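## Task

Using only the robot's hand, roll the loose wooden die lying on the upturned palm until its four-pip face points up; its spin about the vertical is irrelevant, and the goal picture shows one acceptable orientation. Wrist, wrist camera, camera post and last arm link count as hand; the die touching anything else or leaving the hand is a failure. To finish, the die must rest still on palm or fingers, clear of wrist, camera and post, with the palm pointing straight up and no hand motor showing moving, overload or a rising shutdown count (motors dead since the start are exempt). Then declare done. The hand is opened at that point, and the four must still be on top with the die simply resting on the open hand.

## Robot and tools

Robot: one six-joint UR-style arm carrying a 16-motor right hand (index, middle, ring, thumb, four motors each). There is only one arm, so every command is a single row.

Frames. The scene frame has its origin on the table under the arm base, +z up. Results give end_effector_position (m) and end_effector_quat_wxyz of the hand point, which sits in front of the palm where thumb tip meets index and middle tips. Hand point axes: +z along straight fingers toward the tips, +x across the palm away from the thumb, +y out of the palm face (palm surface at y = -0.062 m). With the palm facing up, hand +y points to scene +z. A rigid mast near the wrist on the palm side (x +0.05 to +0.10, z -0.16 to -0.11, up to y +0.06) can hit things, including the die.

Row (24 numbers, each in [-1, 1]): dx, dy, dz, rx, ry, rz, then index_mcp, index_abd, index_pip, index_dip, middle_mcp, middle_abd, middle_pip, middle_dip, ring_mcp, ring_abd, ring_pip, ring_dip, thumb_cmc, thumb_axl, thumb_mcp, thumb_ipl, current_limit, speed.
- dx..rz are an offset, not a pose: a relative move in the hand point's own axes, counted from the hand point pose printed in the latest result that shows it (before any such result, or for a second call in the same reply, from where the robot is when it begins). 1.0 = 0.6 m or 180 degrees; rx, ry, rz form one rotation vector. All rows of one action share that same reference, so they are not cumulative. All-zero offsets are not a pause: they pull the hand back to the reference.
- The 16 hinge numbers are absolute goal angles, linearly scaled between each hinge's two stops. Straight values: finger _mcp +0.75, _abd 0.00, _pip +0.58, _dip +0.70; thumb_cmc +0.71, thumb_axl +0.68, thumb_mcp +0.23, thumb_ipl +0.17. Going toward -1 curls fingers toward the palm; _abd toward -1 spreads a finger away from the thumb; thumb_cmc toward -1 brings the thumb across in front of the palm; thumb_axl rolls the thumb; thumb_mcp and thumb_ipl toward -1 flex it.
- current_limit: motor current cap, -1 = 0 mA to +1 = 550 mA (at least 11 mA); very low values may not lift a finger. speed: motor set-point rate, (speed+1)/2 of 5.9 rad/s. They start at +0.4 and -0.6 and stay as last sent.

Tools.
- execute_actions {"actions": [...], "pictures": bool}. Empty list = just read the state. One action {"rows": [row,...], "steps": n}: up to 15 rows and 15 steps of 1/30 s, one row per step, last row repeated. One wait {"steps": n}: up to 300 steps, measured from the previous result, reply time included.
- move {"target": row, "speed": m/s 0.002-0.5 (default 0.25; turning up to twice that in rad/s), "stop_force": N 9-40 optional}. Straight path toward the offset target, 0.5-10 s long; hand numbers are sent at its start. Its result adds a move: line (done, contact, held, off_target, moving, fault) and the remaining distance; limits=paced means the pose was clipped, limits=held means some steps were blocked. stop_force ends the path when the wrist sensor feels that much resistance along the motion; omit it when backing away from a contact, and do not rely on it on rotating moves.
- wait {"seconds": 0-10}: let time pass without new commands.
- zoom_image {"camera": one of cam_head_left, cam_head_right, cam_high, cam_low, cam_wrist, "region": [x0,y0,x1,y1]} in pixels of the 504x504 image, at most 504 wide and high.
- show_instructions: shows the goal picture (from the wrist camera). read_manual: licence text only.
- finished_scene {"scene": 1 or 2}: declares done, opens the hand, grades, starts the next scene. Irreversible.

Result lines. State gives pose, velocities, joint positions and torques, Wrist force and Wrist torque (hand axes, noisy, offsets up to ~4 N, saturate near 50 N). Per motor: hand_goal, hand_measured, hand_current_ma (positive pushes toward -1), hand_state (moving, goal, blocked, overload), plus hand_current_limit and hand_speed. "pose unreachable" and HELD mean the clearance check altered or dropped commands. Hand target shows where the controller is driving. Each step's commanded pose is clipped to 100 mm and 16 degrees from the measured pose; arm motion lags about 0.17 s.

Cautions. Motors at 495 mA or more accumulate time; 5 s triggers a 10 s shutdown, so don't squeeze hard for long. Torque or 150 N force faults stop the arm 10 s and drop hand commands; wrist joints tolerate only 26.6 N m. Motor heat from 85 °C brakes the arm. Keep the die on the hand, never against table or mast; keep rolls gentle and low so it doesn't bounce off; random nudges may push it. Before finishing, return the palm exactly upward, let fingers settle to goal, and check that the die rests stably when the hand opens.

Each tool is called after "Request:" as name(argument=value, ...) on one line, values as JSON.

Reference images:

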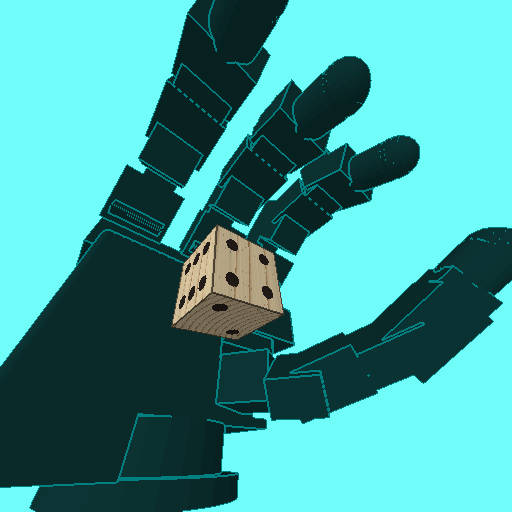

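## Session

Request:
execute_actions(actions=[])

Scene clock: 0.00 s of 4800.00 s.
end_effector_position=(+0.6089, +0.0913, +0.4292) hand_goal=(+0.046, +0.000, -0.008, +0.280, +0.046, +0.000, -0.008, +0.280, +0.046, +0.000, -0.008, +0.280, -0.104, +0.266, +0.032, -0.018) hand_measured=(+0.062, +0.000, -0.006, +0.282, +0.064, +0.000, -0.006, +0.282, +0.060, +0.000, -0.006, +0.282, -0.090, +0.270, +0.034, -0.016) hand_current_ma=(+91, +0, +14, +13, +93, +0, +13, +14, +81, +0, +13, +14, +72, +24, +12, +13) hand_state=(goal, goal, goal, goal, goal, goal, goal, goal, goal, goal, goal, goal, goal, goal, goal, goal) hand_current_limit=0.40 hand_speed=-0.60 end_effector_quat_wxyz=(+0.495, +0.439, +0.543, +0.518) end_effector_velocity=(-0.000, +0.000, +0.000) end_effector_angular_velocity=(-0.000, +0.000, +0.000)
Joint positions: [-0.14  -1.183  2.189 -4.166 -1.292 -0.073]
Joint velocities: [ 0. -0. -0.  0.  0. -0.]
Joint torques (N m, as the arm reports them, + toward a larger angle): no reading
Wrist force (N, on the end effector, along its own x y z axes, offset not removed): no reading
Wrist torque (N m, same axes, about the end effector's origin, offset not removed): no reading
Hand target: +0.609, +0.091, +0.429; +0.495, +0.439, +0.543, +0.518

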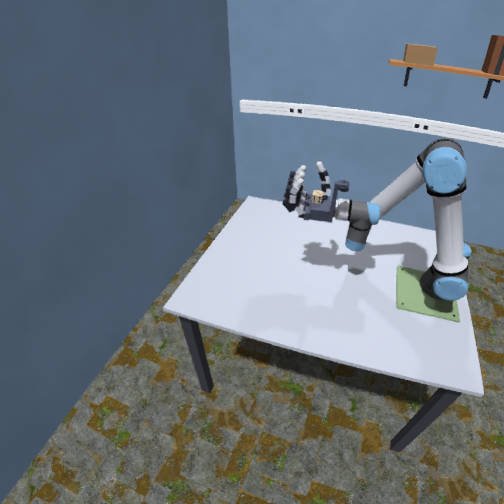

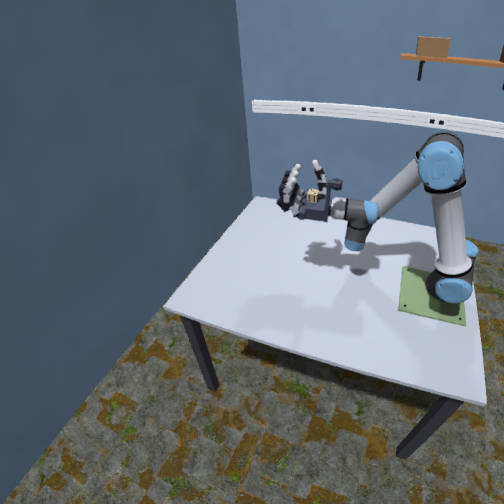

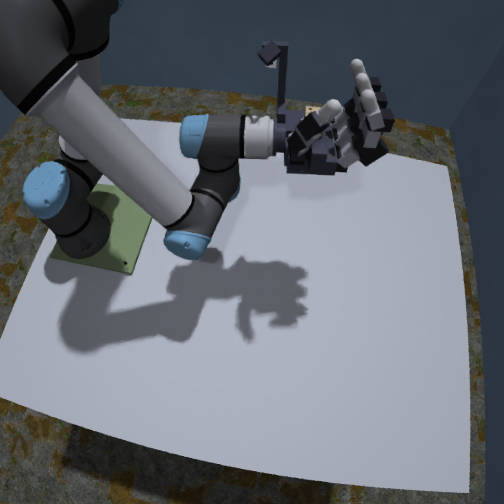

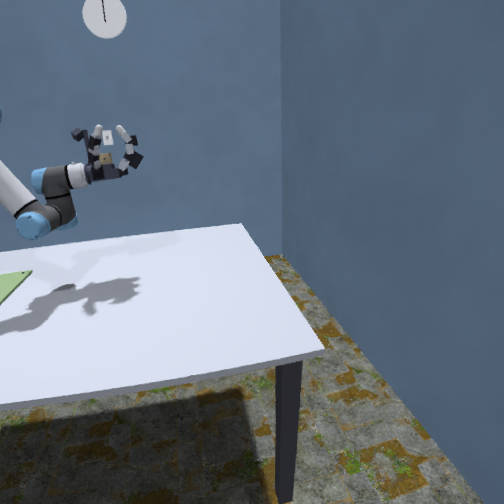

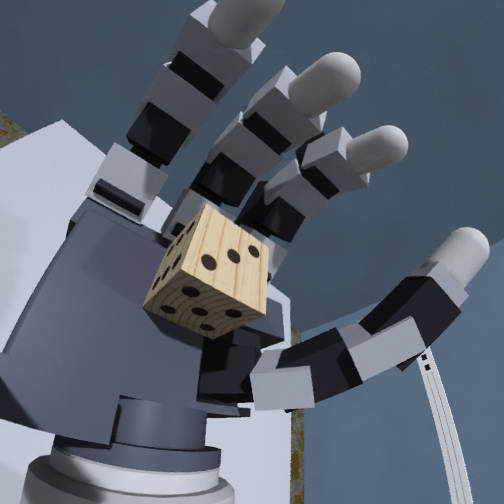

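Request:
zoom_image(camera="cam_wrist", region=[100, 150, 340, 390])

Request:
zoom_image(camera="cam_head_left", region=[270, 150, 370, 250])

Region (100, 150, 340, 390) of cam_wrist's 504x504 image, scaled by 2.100, with more detail than that image has.

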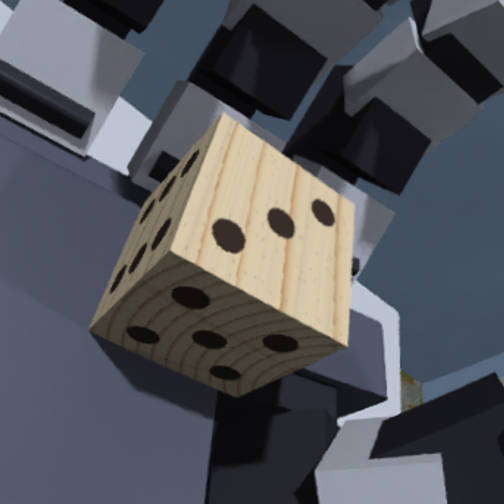

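Region (270, 150, 370, 250) of cam_head_left's 504x504 image, scaled by 5.040, with more detail than that image has.

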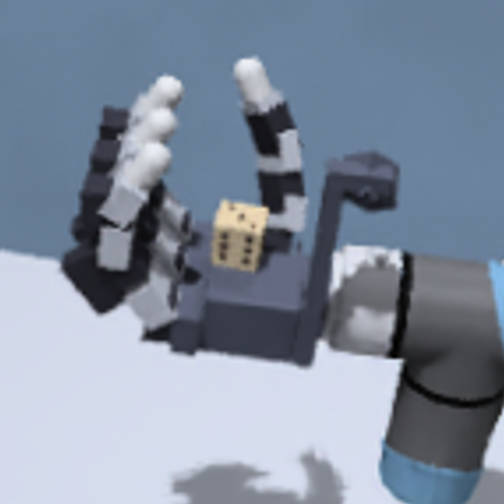

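Request:
move(target=[0,0,0,0.12,0,0,-0.45,0,0.4,0.4,-0.45,0,0.4,0.4,-0.45,0,0.4,0.4,-0.104,0.266,0.032,-0.018,0.4,-0.6], speed=0.2)

Request:
zoom_image(camera="cam_head_left", region=[250, 130, 390, 270])

Scene clock: 5.07 s of 4800.00 s.
end_effector_position=(+0.6089, +0.0913, +0.4293) hand_goal=(-0.450, +0.000, +0.400, +0.400, -0.450, +0.000, +0.400, +0.400, -0.450, +0.000, +0.400, +0.400, -0.104, +0.266, +0.032, -0.018) hand_measured=(-0.440, +0.000, +0.398, +0.396, -0.440, +0.000, +0.398, +0.396, -0.442, +0.000, +0.398, +0.396, -0.090, +0.270, +0.032, -0.016) hand_current_ma=(+51, +0, -11, -16, +52, +0, -10, -17, +47, +0, -11, -18, +70, +24, +1, +10) hand_state=(goal, goal, goal, goal, goal, goal, goal, goal, goal, goal, goal, goal, goal, goal, goal, goal) hand_current_limit=0.40 hand_speed=-0.60 end_effector_quat_wxyz=(+0.404, +0.523, +0.630, +0.408) end_effector_velocity=(+0.001, -0.001, +0.000) end_effector_angular_velocity=(-0.001, +0.014, -0.002)
Joint positions: [-0.134 -1.506  2.251 -3.519 -1.344 -0.17 ]
Joint velocities: [-0.001 -0.01  -0.004  0.027 -0.002 -0.003]
Joint torques (N m, as the arm reports them, + toward a larger angle): [  8.11 -28.34 -25.53  -1.4   -1.34  -1.64]
Wrist force (N, on the end effector, along its own x y z axes, offset not removed): [-2.3 1.0 -2.4]
Wrist torque (N m, same axes, about the end effector's origin, offset not removed): [0.22 0.50 -0.36]
Hand target: +0.609, +0.091, +0.429; +0.404, +0.523, +0.630, +0.407
Off the commanded pose: 0.000 m, 0 deg.
move: done

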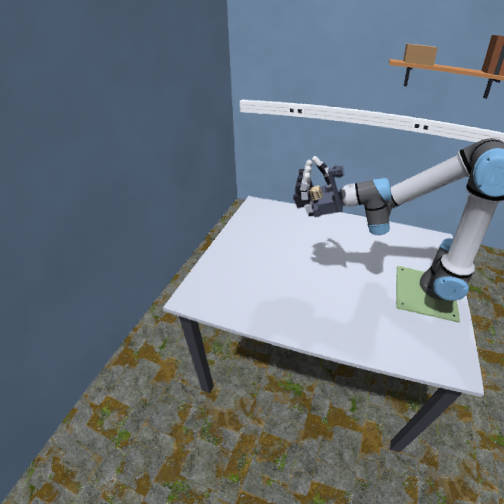

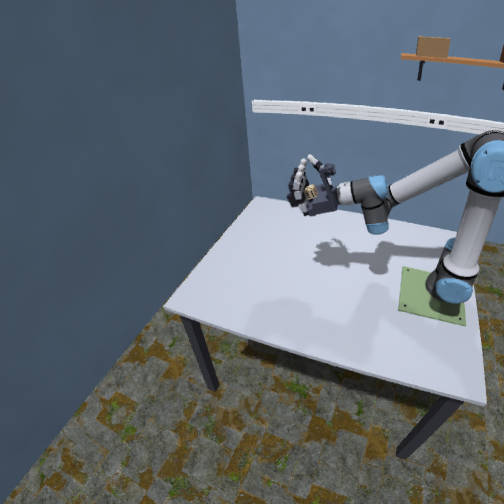

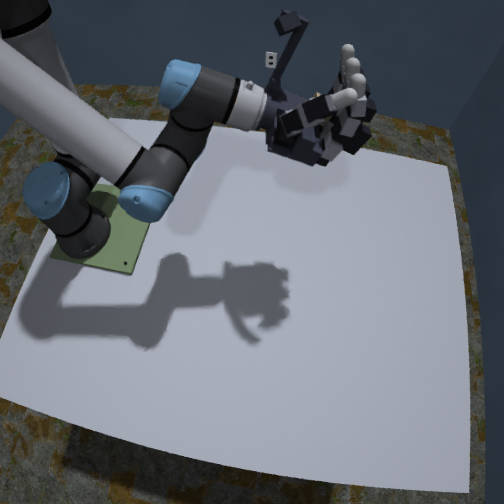

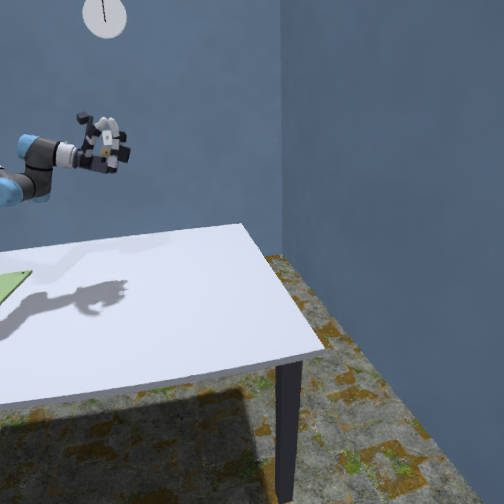

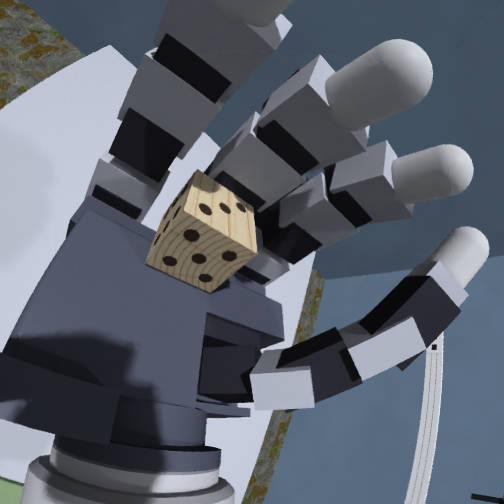

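Region (250, 130, 390, 270) of cam_head_left's 504x504 image, scaled by 3.600, with more detail than that image has.

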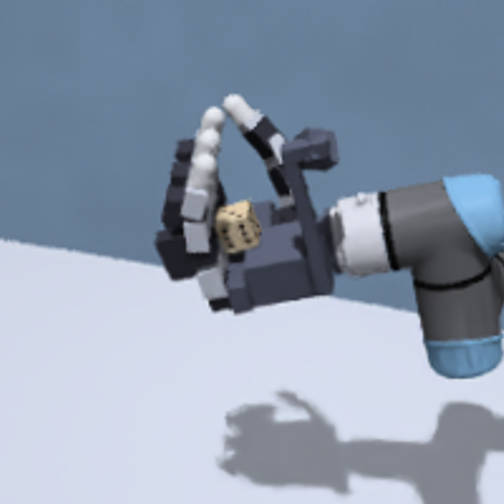

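Request:
move(target=[0,-0.25,-0.1,0.22,0,0,-0.45,0,0.4,0.4,-0.45,0,0.4,0.4,-0.45,0,0.4,0.4,-0.104,0.266,0.032,-0.018,0.4,-0.6], speed=0.2)

Request:
zoom_image(camera="cam_wrist", region=[80, 100, 380, 400])

Request:
zoom_image(camera="cam_head_left", region=[230, 130, 410, 310])

Scene clock: 8.30 s of 4800.00 s.
end_effector_position=(+0.5034, +0.0678, +0.3096) hand_goal=(-0.450, +0.000, +0.400, +0.400, -0.450, +0.000, +0.400, +0.400, -0.450, +0.000, +0.400, +0.400, -0.104, +0.266, +0.032, -0.018) hand_measured=(-0.440, +0.000, +0.400, +0.398, -0.440, +0.000, +0.400, +0.398, -0.442, +0.000, +0.400, +0.398, -0.096, +0.270, +0.030, -0.018) hand_current_ma=(+51, +0, -1, -13, +56, +0, -1, -14, +47, +0, -1, -14, +40, +24, -15, +7) hand_state=(goal, goal, goal, goal, goal, goal, goal, goal, goal, goal, goal, goal, goal, goal, goal, goal) hand_current_limit=0.40 hand_speed=-0.60 end_effector_quat_wxyz=(+0.204, +0.629, +0.731, +0.170) end_effector_velocity=(-0.001, -0.001, -0.001) end_effector_angular_velocity=(-0.001, +0.009, -0.001)
Joint positions: [-0.172 -1.928  2.348 -2.512 -1.484 -0.307]
Joint velocities: [-0.001 -0.002 -0.003  0.014 -0.002 -0.001]
Joint torques (N m, as the arm reports them, + toward a larger angle): [ -7.4  -15.43 -30.86  -2.17  -1.28  -1.85]
Wrist force (N, on the end effector, along its own x y z axes, offset not removed): [-0.4 -2.5 -2.2]
Wrist torque (N m, same axes, about the end effector's origin, offset not removed): [0.04 0.20 -0.18]
Hand target: +0.503, +0.068, +0.309; +0.203, +0.629, +0.731, +0.170
Off the commanded pose: 0.000 m, 0 deg.
move: done

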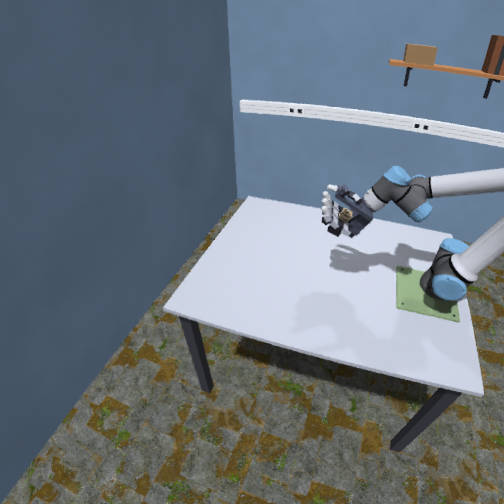

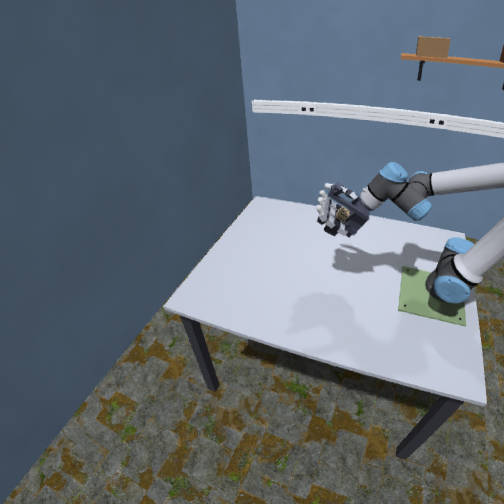

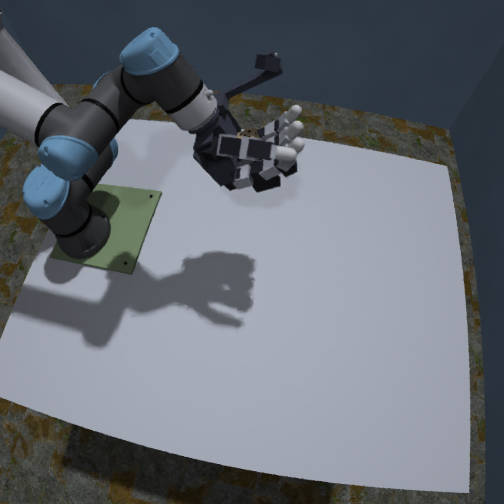

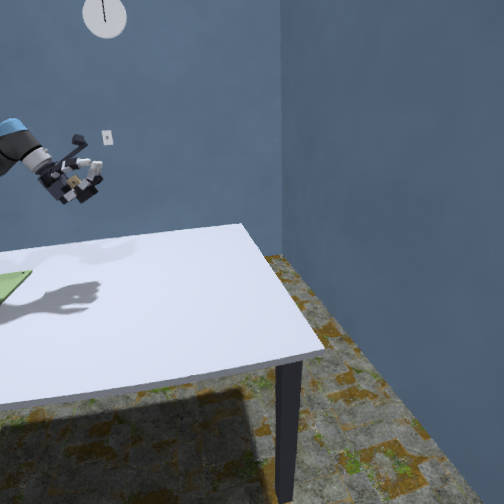

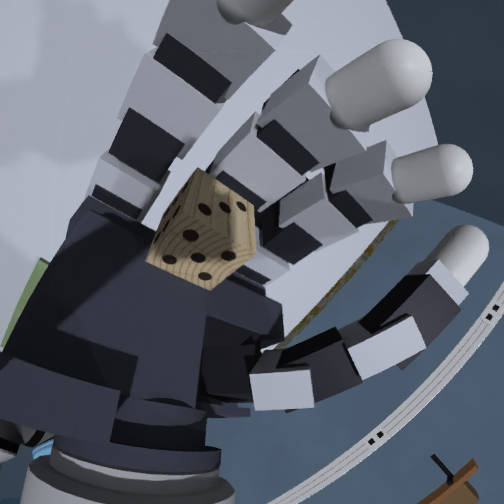

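Region (80, 100, 380, 400) of cam_wrist's 504x504 image, scaled by 1.680, with more detail than that image has.

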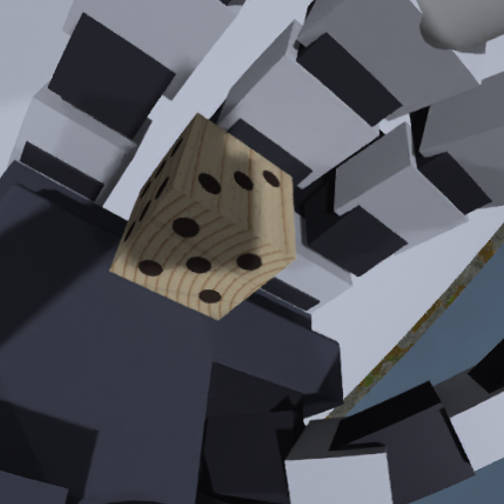

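Region (230, 130, 410, 310) of cam_head_left's 504x504 image, scaled by 2.800, with more detail than that image has.

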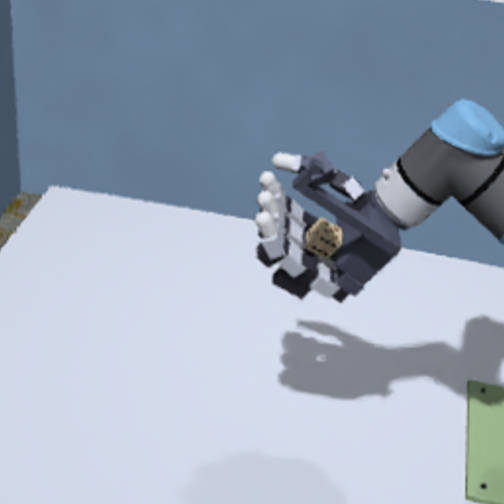

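Request:
move(target=[0,0,0,0,0,0,-0.2,0,0.3,0.1,-0.2,0,0.3,0.1,-0.2,0,0.3,0.1,-0.104,0.266,0.032,-0.018,0.4,-0.8])

Request:
zoom_image(camera="cam_head_left", region=[260, 150, 400, 290])

Scene clock: 10.03 s of 4800.00 s.
end_effector_position=(+0.5034, +0.0678, +0.3096) hand_goal=(-0.200, +0.000, +0.300, +0.100, -0.200, +0.000, +0.300, +0.100, -0.200, +0.000, +0.300, +0.100, -0.104, +0.266, +0.032, -0.018) hand_measured=(-0.190, +0.000, +0.308, +0.104, -0.188, +0.000, +0.308, +0.104, -0.192, +0.000, +0.308, +0.104, -0.096, +0.270, +0.030, -0.018) hand_current_ma=(+55, +0, +44, +17, +60, +0, +42, +18, +49, +0, +41, +19, +40, +24, -16, +7) hand_state=(goal, goal, goal, goal, goal, goal, goal, goal, goal, goal, goal, goal, goal, goal, goal, goal) hand_current_limit=0.40 hand_speed=-0.80 end_effector_quat_wxyz=(+0.204, +0.629, +0.731, +0.170) end_effector_velocity=(+0.000, -0.000, -0.000) end_effector_angular_velocity=(+0.000, +0.000, -0.001)
Joint positions: [-0.172 -1.928  2.348 -2.512 -1.484 -0.307]
Joint velocities: [-0.001  0.     0.    -0.     0.     0.001]
Joint torques (N m, as the arm reports them, + toward a larger angle): [ -4.62   0.16 -17.12  -4.8    1.97   1.4 ]
Wrist force (N, on the end effector, along its own x y z axes, offset not removed): [-0.7 -3.3 -2.0]
Wrist torque (N m, same axes, about the end effector's origin, offset not removed): [0.07 0.19 -0.18]
Hand target: +0.503, +0.068, +0.310; +0.204, +0.629, +0.731, +0.170
Off the commanded pose: 0.000 m, 0 deg.
move: done

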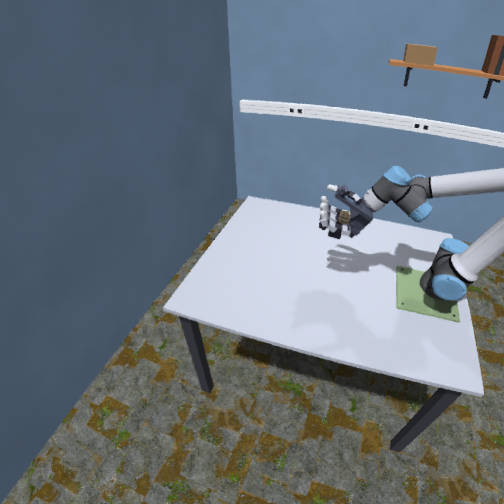

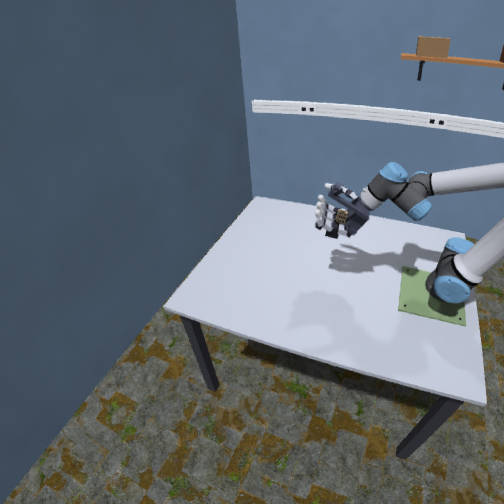

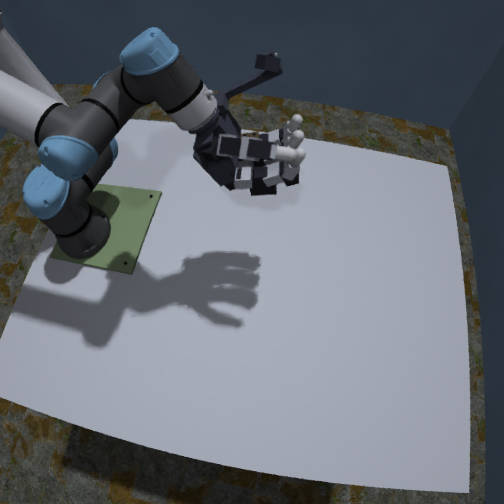

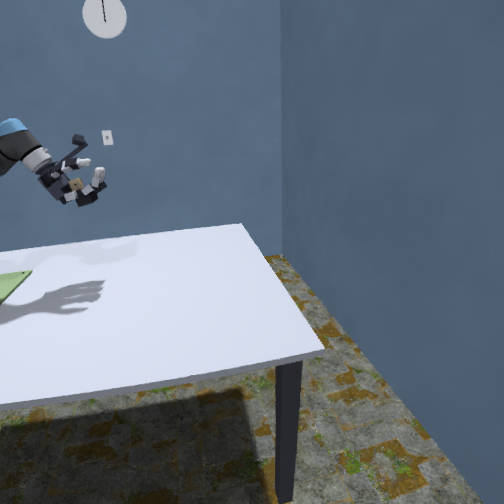

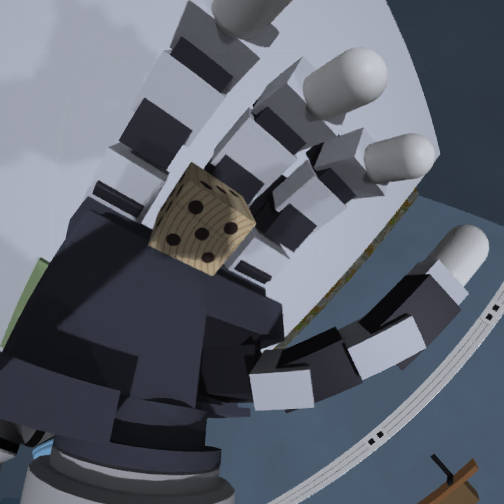

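Region (260, 150, 400, 290) of cam_head_left's 504x504 image, scaled by 3.600, with more detail than that image has.

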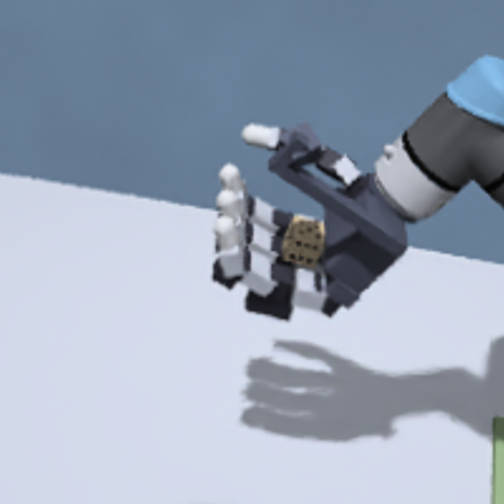

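Request:
move(target=[0,0,0,0,0,0,0.0,0,0.2,0.1,0.0,0,0.2,0.1,0.0,0,0.2,0.1,-0.104,0.266,0.032,-0.018,0.4,-0.8])

Request:
zoom_image(camera="cam_head_left", region=[260, 150, 400, 290])

Scene clock: 11.23 s of 4800.00 s.
end_effector_position=(+0.5034, +0.0678, +0.3096) hand_goal=(+0.000, +0.000, +0.200, +0.100, +0.000, +0.000, +0.200, +0.100, +0.000, +0.000, +0.200, +0.100, -0.104, +0.266, +0.032, -0.018) hand_measured=(+0.010, +0.000, +0.210, +0.104, +0.012, +0.000, +0.208, +0.104, +0.008, +0.000, +0.208, +0.104, -0.096, +0.270, +0.030, -0.018) hand_current_ma=(+55, +0, +46, +17, +62, +0, +44, +18, +49, +0, +43, +19, +40, +24, -16, +7) hand_state=(goal, goal, goal, goal, goal, goal, goal, goal, goal, goal, goal, goal, goal, goal, goal, goal) hand_current_limit=0.40 hand_speed=-0.80 end_effector_quat_wxyz=(+0.204, +0.629, +0.731, +0.170) end_effector_velocity=(+0.000, +0.000, +0.000) end_effector_angular_velocity=(+0.000, -0.000, +0.000)
Joint positions: [-0.172 -1.928  2.348 -2.512 -1.484 -0.307]
Joint velocities: [ 0.  0.  0. -0.  0.  0.]
Joint torques (N m, as the arm reports them, + toward a larger angle): [ -2.95  -3.23 -17.59  -4.25   1.82   0.25]
Wrist force (N, on the end effector, along its own x y z axes, offset not removed): [1.1 0.6 1.1]
Wrist torque (N m, same axes, about the end effector's origin, offset not removed): [0.03 -0.08 0.14]
Hand target: +0.503, +0.068, +0.310; +0.204, +0.629, +0.731, +0.170
Off the commanded pose: 0.000 m, 0 deg.
move: done

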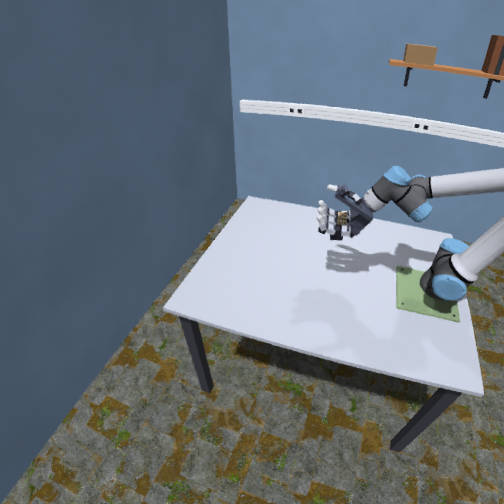

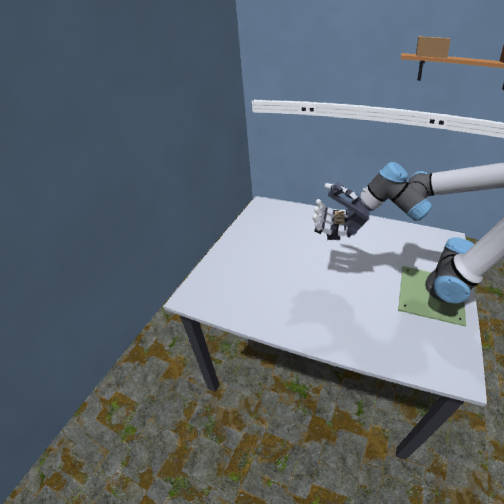

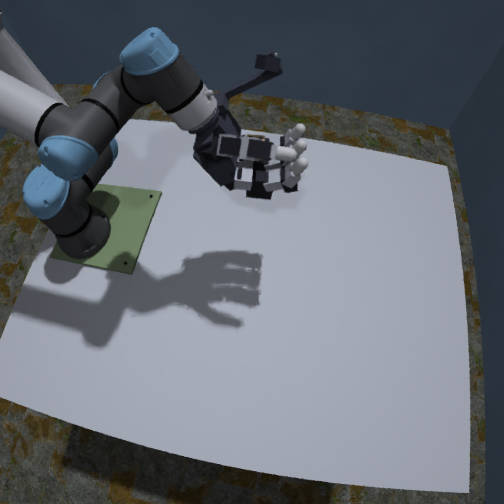

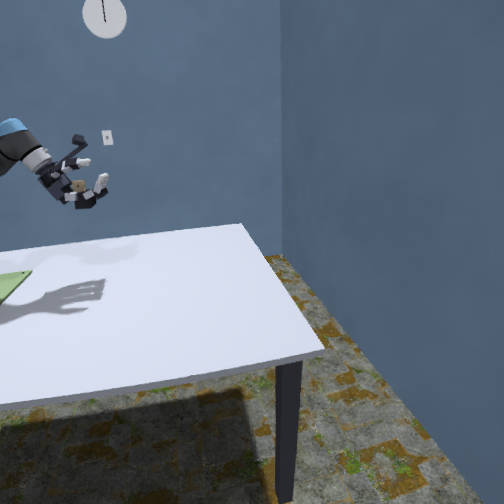

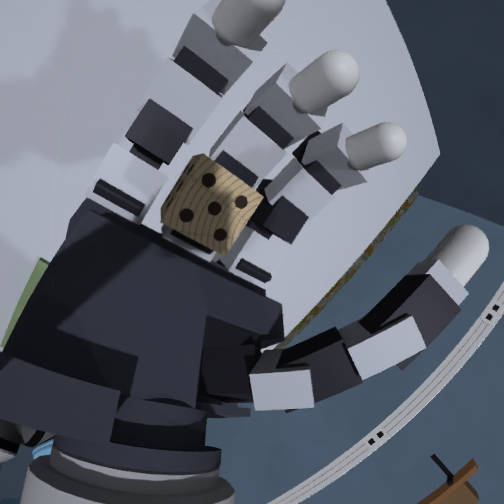

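Region (260, 150, 400, 290) of cam_head_left's 504x504 image, scaled by 3.600, with more detail than that image has.

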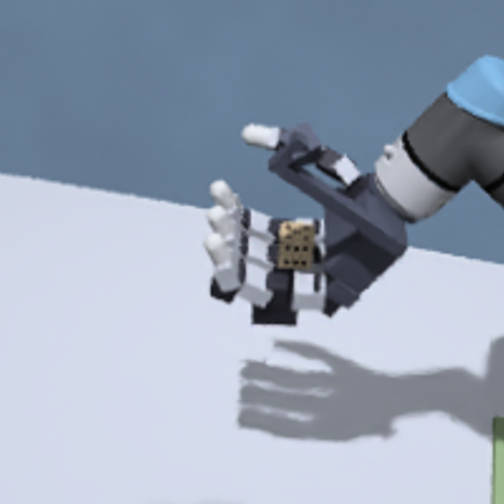

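Request:
move(target=[0,0.2,-0.05,-0.167,0,0,0.25,0,0.2,0.1,0.34,0,0.2,0.1,0.25,0,0.2,0.1,-0.104,0.266,0.032,-0.018,0.4,-0.94], speed=0.1)

Request:
zoom_image(camera="cam_head_left", region=[240, 140, 380, 280])

Scene clock: 15.60 s of 4800.00 s.
end_effector_position=(+0.5899, +0.0861, +0.3957) hand_goal=(+0.250, +0.000, +0.200, +0.100, +0.340, +0.000, +0.200, +0.100, +0.250, +0.000, +0.200, +0.100, -0.104, +0.266, +0.032, -0.018) hand_measured=(+0.260, +0.000, +0.208, +0.104, +0.352, +0.000, +0.208, +0.104, +0.258, +0.000, +0.208, +0.104, -0.096, +0.270, +0.030, -0.018) hand_current_ma=(+55, +0, +44, +17, +61, +0, +44, +18, +49, +0, +41, +18, +40, +24, -16, +6) hand_state=(goal, goal, goal, goal, goal, goal, goal, goal, goal, goal, goal, goal, goal, goal, goal, goal) hand_current_limit=0.40 hand_speed=-0.94 end_effector_quat_wxyz=(+0.359, +0.555, +0.662, +0.354) end_effector_velocity=(+0.001, +0.000, +0.001) end_effector_angular_velocity=(+0.001, -0.007, +0.000)
Joint positions: [-0.146 -1.611  2.309 -3.304 -1.366 -0.211]
Joint velocities: [ 0.001  0.007 -0.002 -0.011  0.     0.003]
Joint torques (N m, as the arm reports them, + toward a larger angle): [  7.17  -9.7  -25.51  -4.47   1.98   1.49]
Wrist force (N, on the end effector, along its own x y z axes, offset not removed): [0.4 0.0 -3.5]
Wrist torque (N m, same axes, about the end effector's origin, offset not removed): [0.24 0.14 0.04]
Hand target: +0.590, +0.086, +0.396; +0.360, +0.555, +0.661, +0.354
Off the commanded pose: 0.000 m, 0 deg.
move: done

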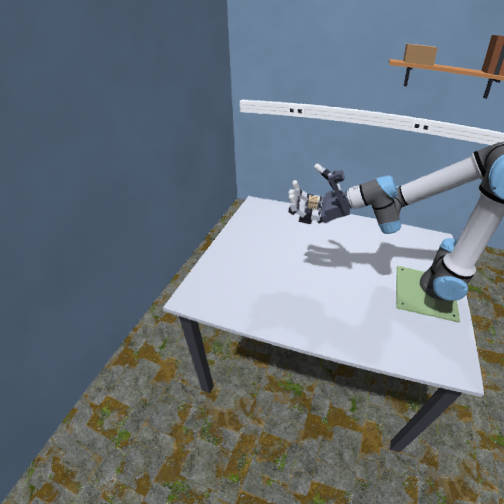

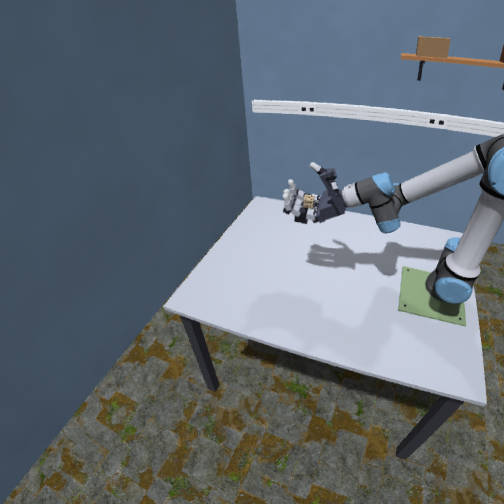

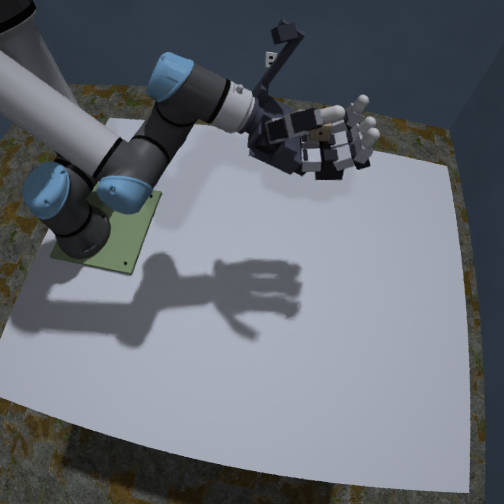

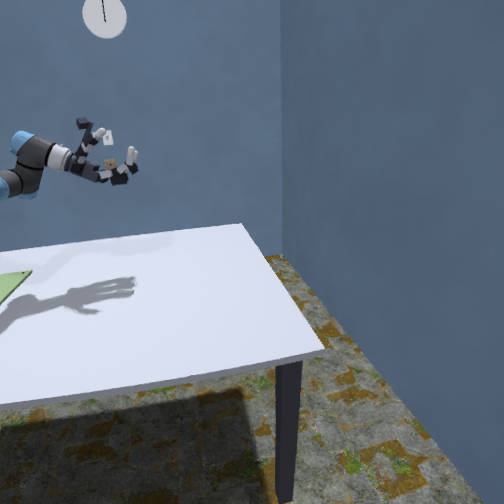

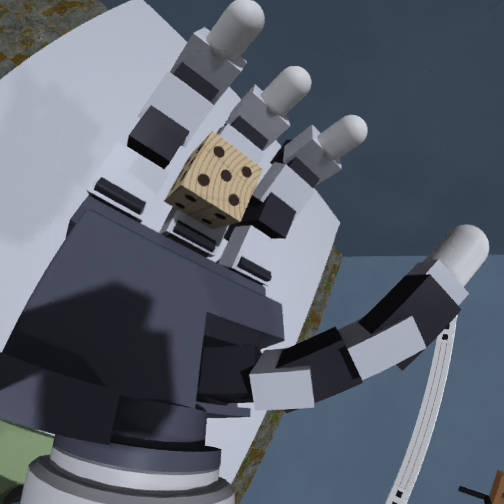

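Region (240, 140, 380, 280) of cam_head_left's 504x504 image, scaled by 3.600, with more detail than that image has.

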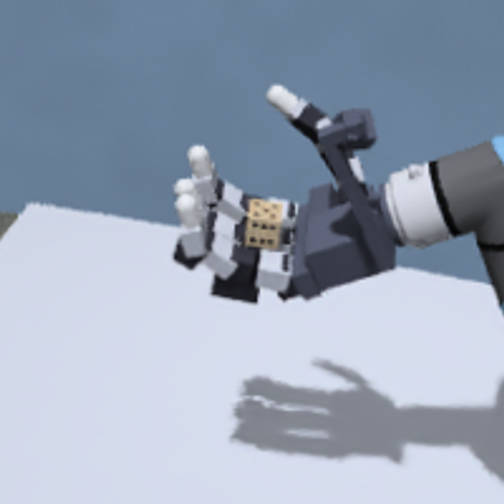

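Request:
move(target=[0,0.2,-0.05,-0.172,0,0,0.6,0,0.2,0.1,0.7,0,0.2,0.1,0.6,0,0.2,0.1,-0.104,0.266,0.032,-0.018,0.4,-0.94], speed=0.1)

Request:
zoom_image(camera="cam_head_left", region=[230, 130, 370, 270])

Scene clock: 19.27 s of 4800.00 s.
end_effector_position=(+0.6213, +0.1000, +0.5142) hand_goal=(+0.600, +0.000, +0.200, +0.100, +0.700, +0.000, +0.200, +0.100, +0.600, +0.000, +0.200, +0.100, -0.104, +0.266, +0.032, -0.018) hand_measured=(+0.610, +0.000, +0.208, +0.104, +0.712, +0.000, +0.208, +0.104, +0.608, +0.000, +0.208, +0.104, -0.096, +0.270, +0.030, -0.018) hand_current_ma=(+54, +0, +42, +16, +60, +0, +43, +18, +48, +0, +39, +18, +40, +24, -16, +6) hand_state=(goal, goal, goal, goal, goal, goal, goal, goal, goal, goal, goal, goal, goal, goal, goal, goal) hand_current_limit=0.40 hand_speed=-0.94 end_effector_quat_wxyz=(+0.494, +0.439, +0.543, +0.518) end_effector_velocity=(+0.001, +0.000, +0.002) end_effector_angular_velocity=(+0.001, -0.009, +0.000)
Joint positions: [-0.113 -1.339  2.085 -3.903 -1.319 -0.074]
Joint velocities: [ 0.001  0.006 -0.007 -0.008 -0.001  0.002]
Joint torques (N m, as the arm reports them, + toward a larger angle): [  8.51 -18.47 -24.37  -3.46  -1.46   1.24]
Wrist force (N, on the end effector, along its own x y z axes, offset not removed): [2.3 -2.1 -2.3]
Wrist torque (N m, same axes, about the end effector's origin, offset not removed): [-0.14 0.10 0.20]
Hand target: +0.621, +0.100, +0.514; +0.494, +0.439, +0.543, +0.518
Off the commanded pose: 0.000 m, 0 deg.
move: done

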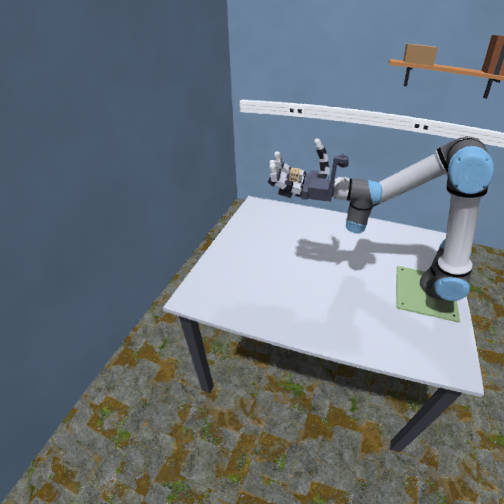

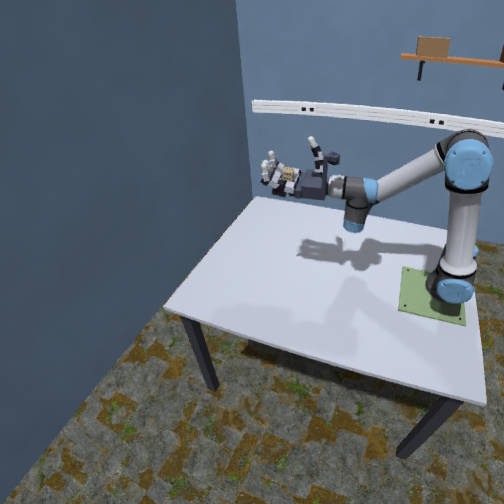

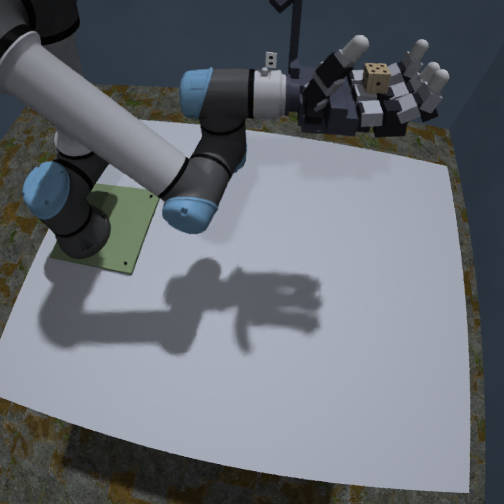

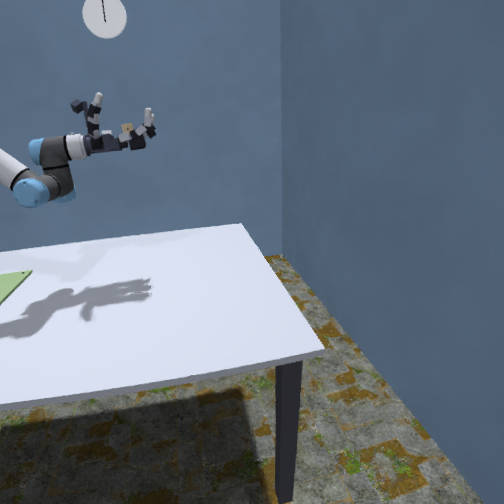

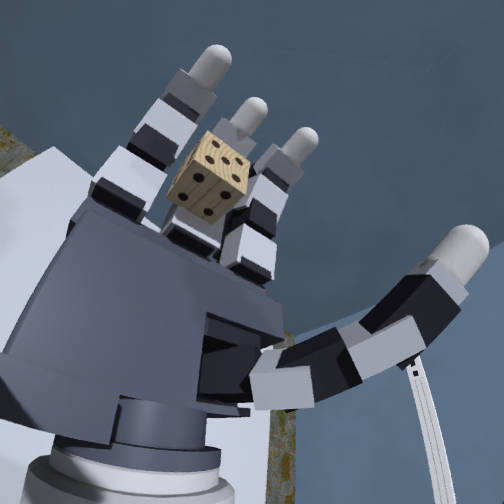

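Region (230, 130, 370, 270) of cam_head_left's 504x504 image, scaled by 3.600, with more detail than that image has.

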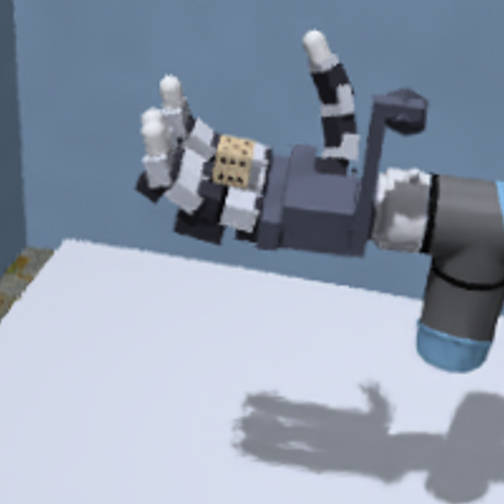

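Request:
move(target=[0,-0.17,-0.03,0.14,0,0,0.62,0,-0.7,0.5,0.7,0,-0.7,0.5,0.62,0,-0.7,0.5,-0.104,0.266,0.032,-0.018,0.4,-0.8], speed=0.12)

Request:
zoom_image(camera="cam_head_left", region=[230, 130, 370, 270])

Scene clock: 22.67 s of 4800.00 s.
end_effector_position=(+0.6070, +0.0896, +0.4124) hand_goal=(+0.620, +0.000, -0.700, +0.500, +0.700, +0.000, -0.700, +0.500, +0.620, +0.000, -0.700, +0.500, -0.104, +0.266, +0.032, -0.018) hand_measured=(+0.630, +0.000, -0.694, +0.498, +0.712, +0.000, -0.694, +0.498, +0.628, +0.000, -0.694, +0.498, -0.096, +0.270, +0.030, -0.018) hand_current_ma=(+52, +0, +27, -14, +61, +0, +30, -14, +46, +0, +26, -15, +40, +24, -16, +6) hand_state=(goal, goal, goal, goal, goal, goal, goal, goal, goal, goal, goal, goal, goal, goal, goal, goal) hand_current_limit=0.40 hand_speed=-0.80 end_effector_quat_wxyz=(+0.387, +0.536, +0.643, +0.387) end_effector_velocity=(-0.000, -0.000, -0.001) end_effector_angular_velocity=(-0.001, +0.008, -0.001)
Joint positions: [-0.136 -1.528  2.267 -3.448 -1.355 -0.185]
Joint velocities: [-0.    -0.003  0.001  0.01  -0.001 -0.002]
Joint torques (N m, as the arm reports them, + toward a larger angle): [ -7.59 -27.69 -13.03  -1.35  -1.38  -1.8 ]
Wrist force (N, on the end effector, along its own x y z axes, offset not removed): [-0.3 0.2 -3.2]
Wrist torque (N m, same axes, about the end effector's origin, offset not removed): [0.33 0.17 -0.03]
Hand target: +0.607, +0.090, +0.412; +0.387, +0.536, +0.643, +0.386
Off the commanded pose: 0.000 m, 0 deg.
move: done

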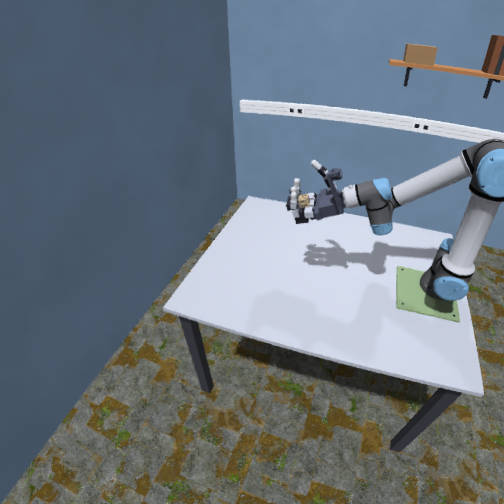

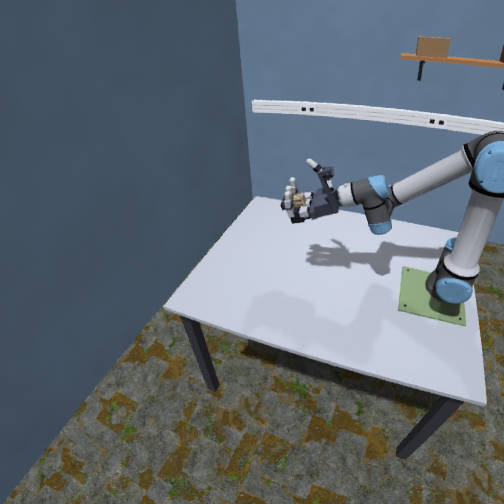

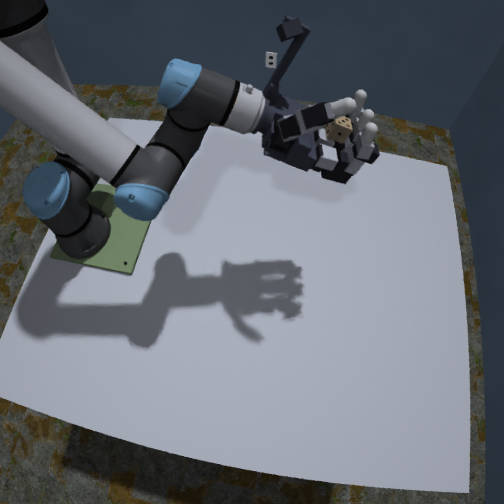

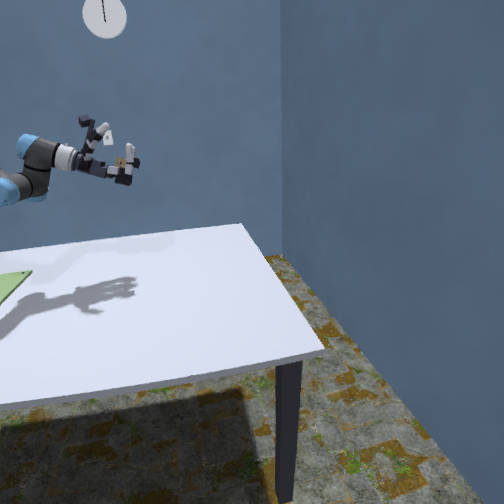

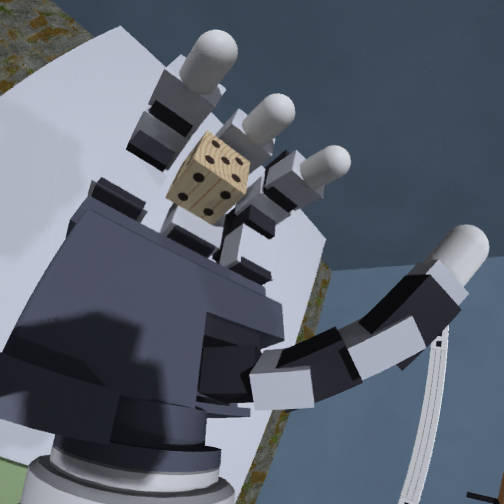

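Region (230, 130, 370, 270) of cam_head_left's 504x504 image, scaled by 3.600, with more detail than that image has.

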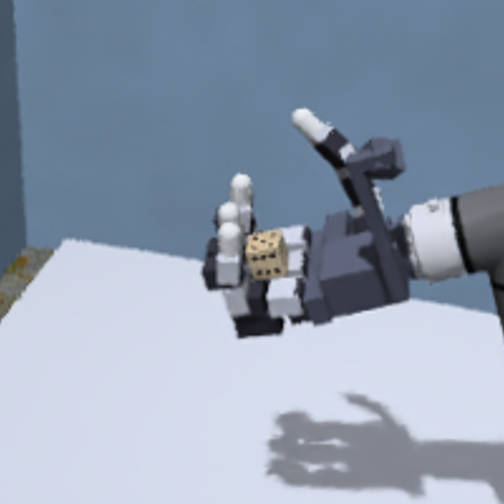

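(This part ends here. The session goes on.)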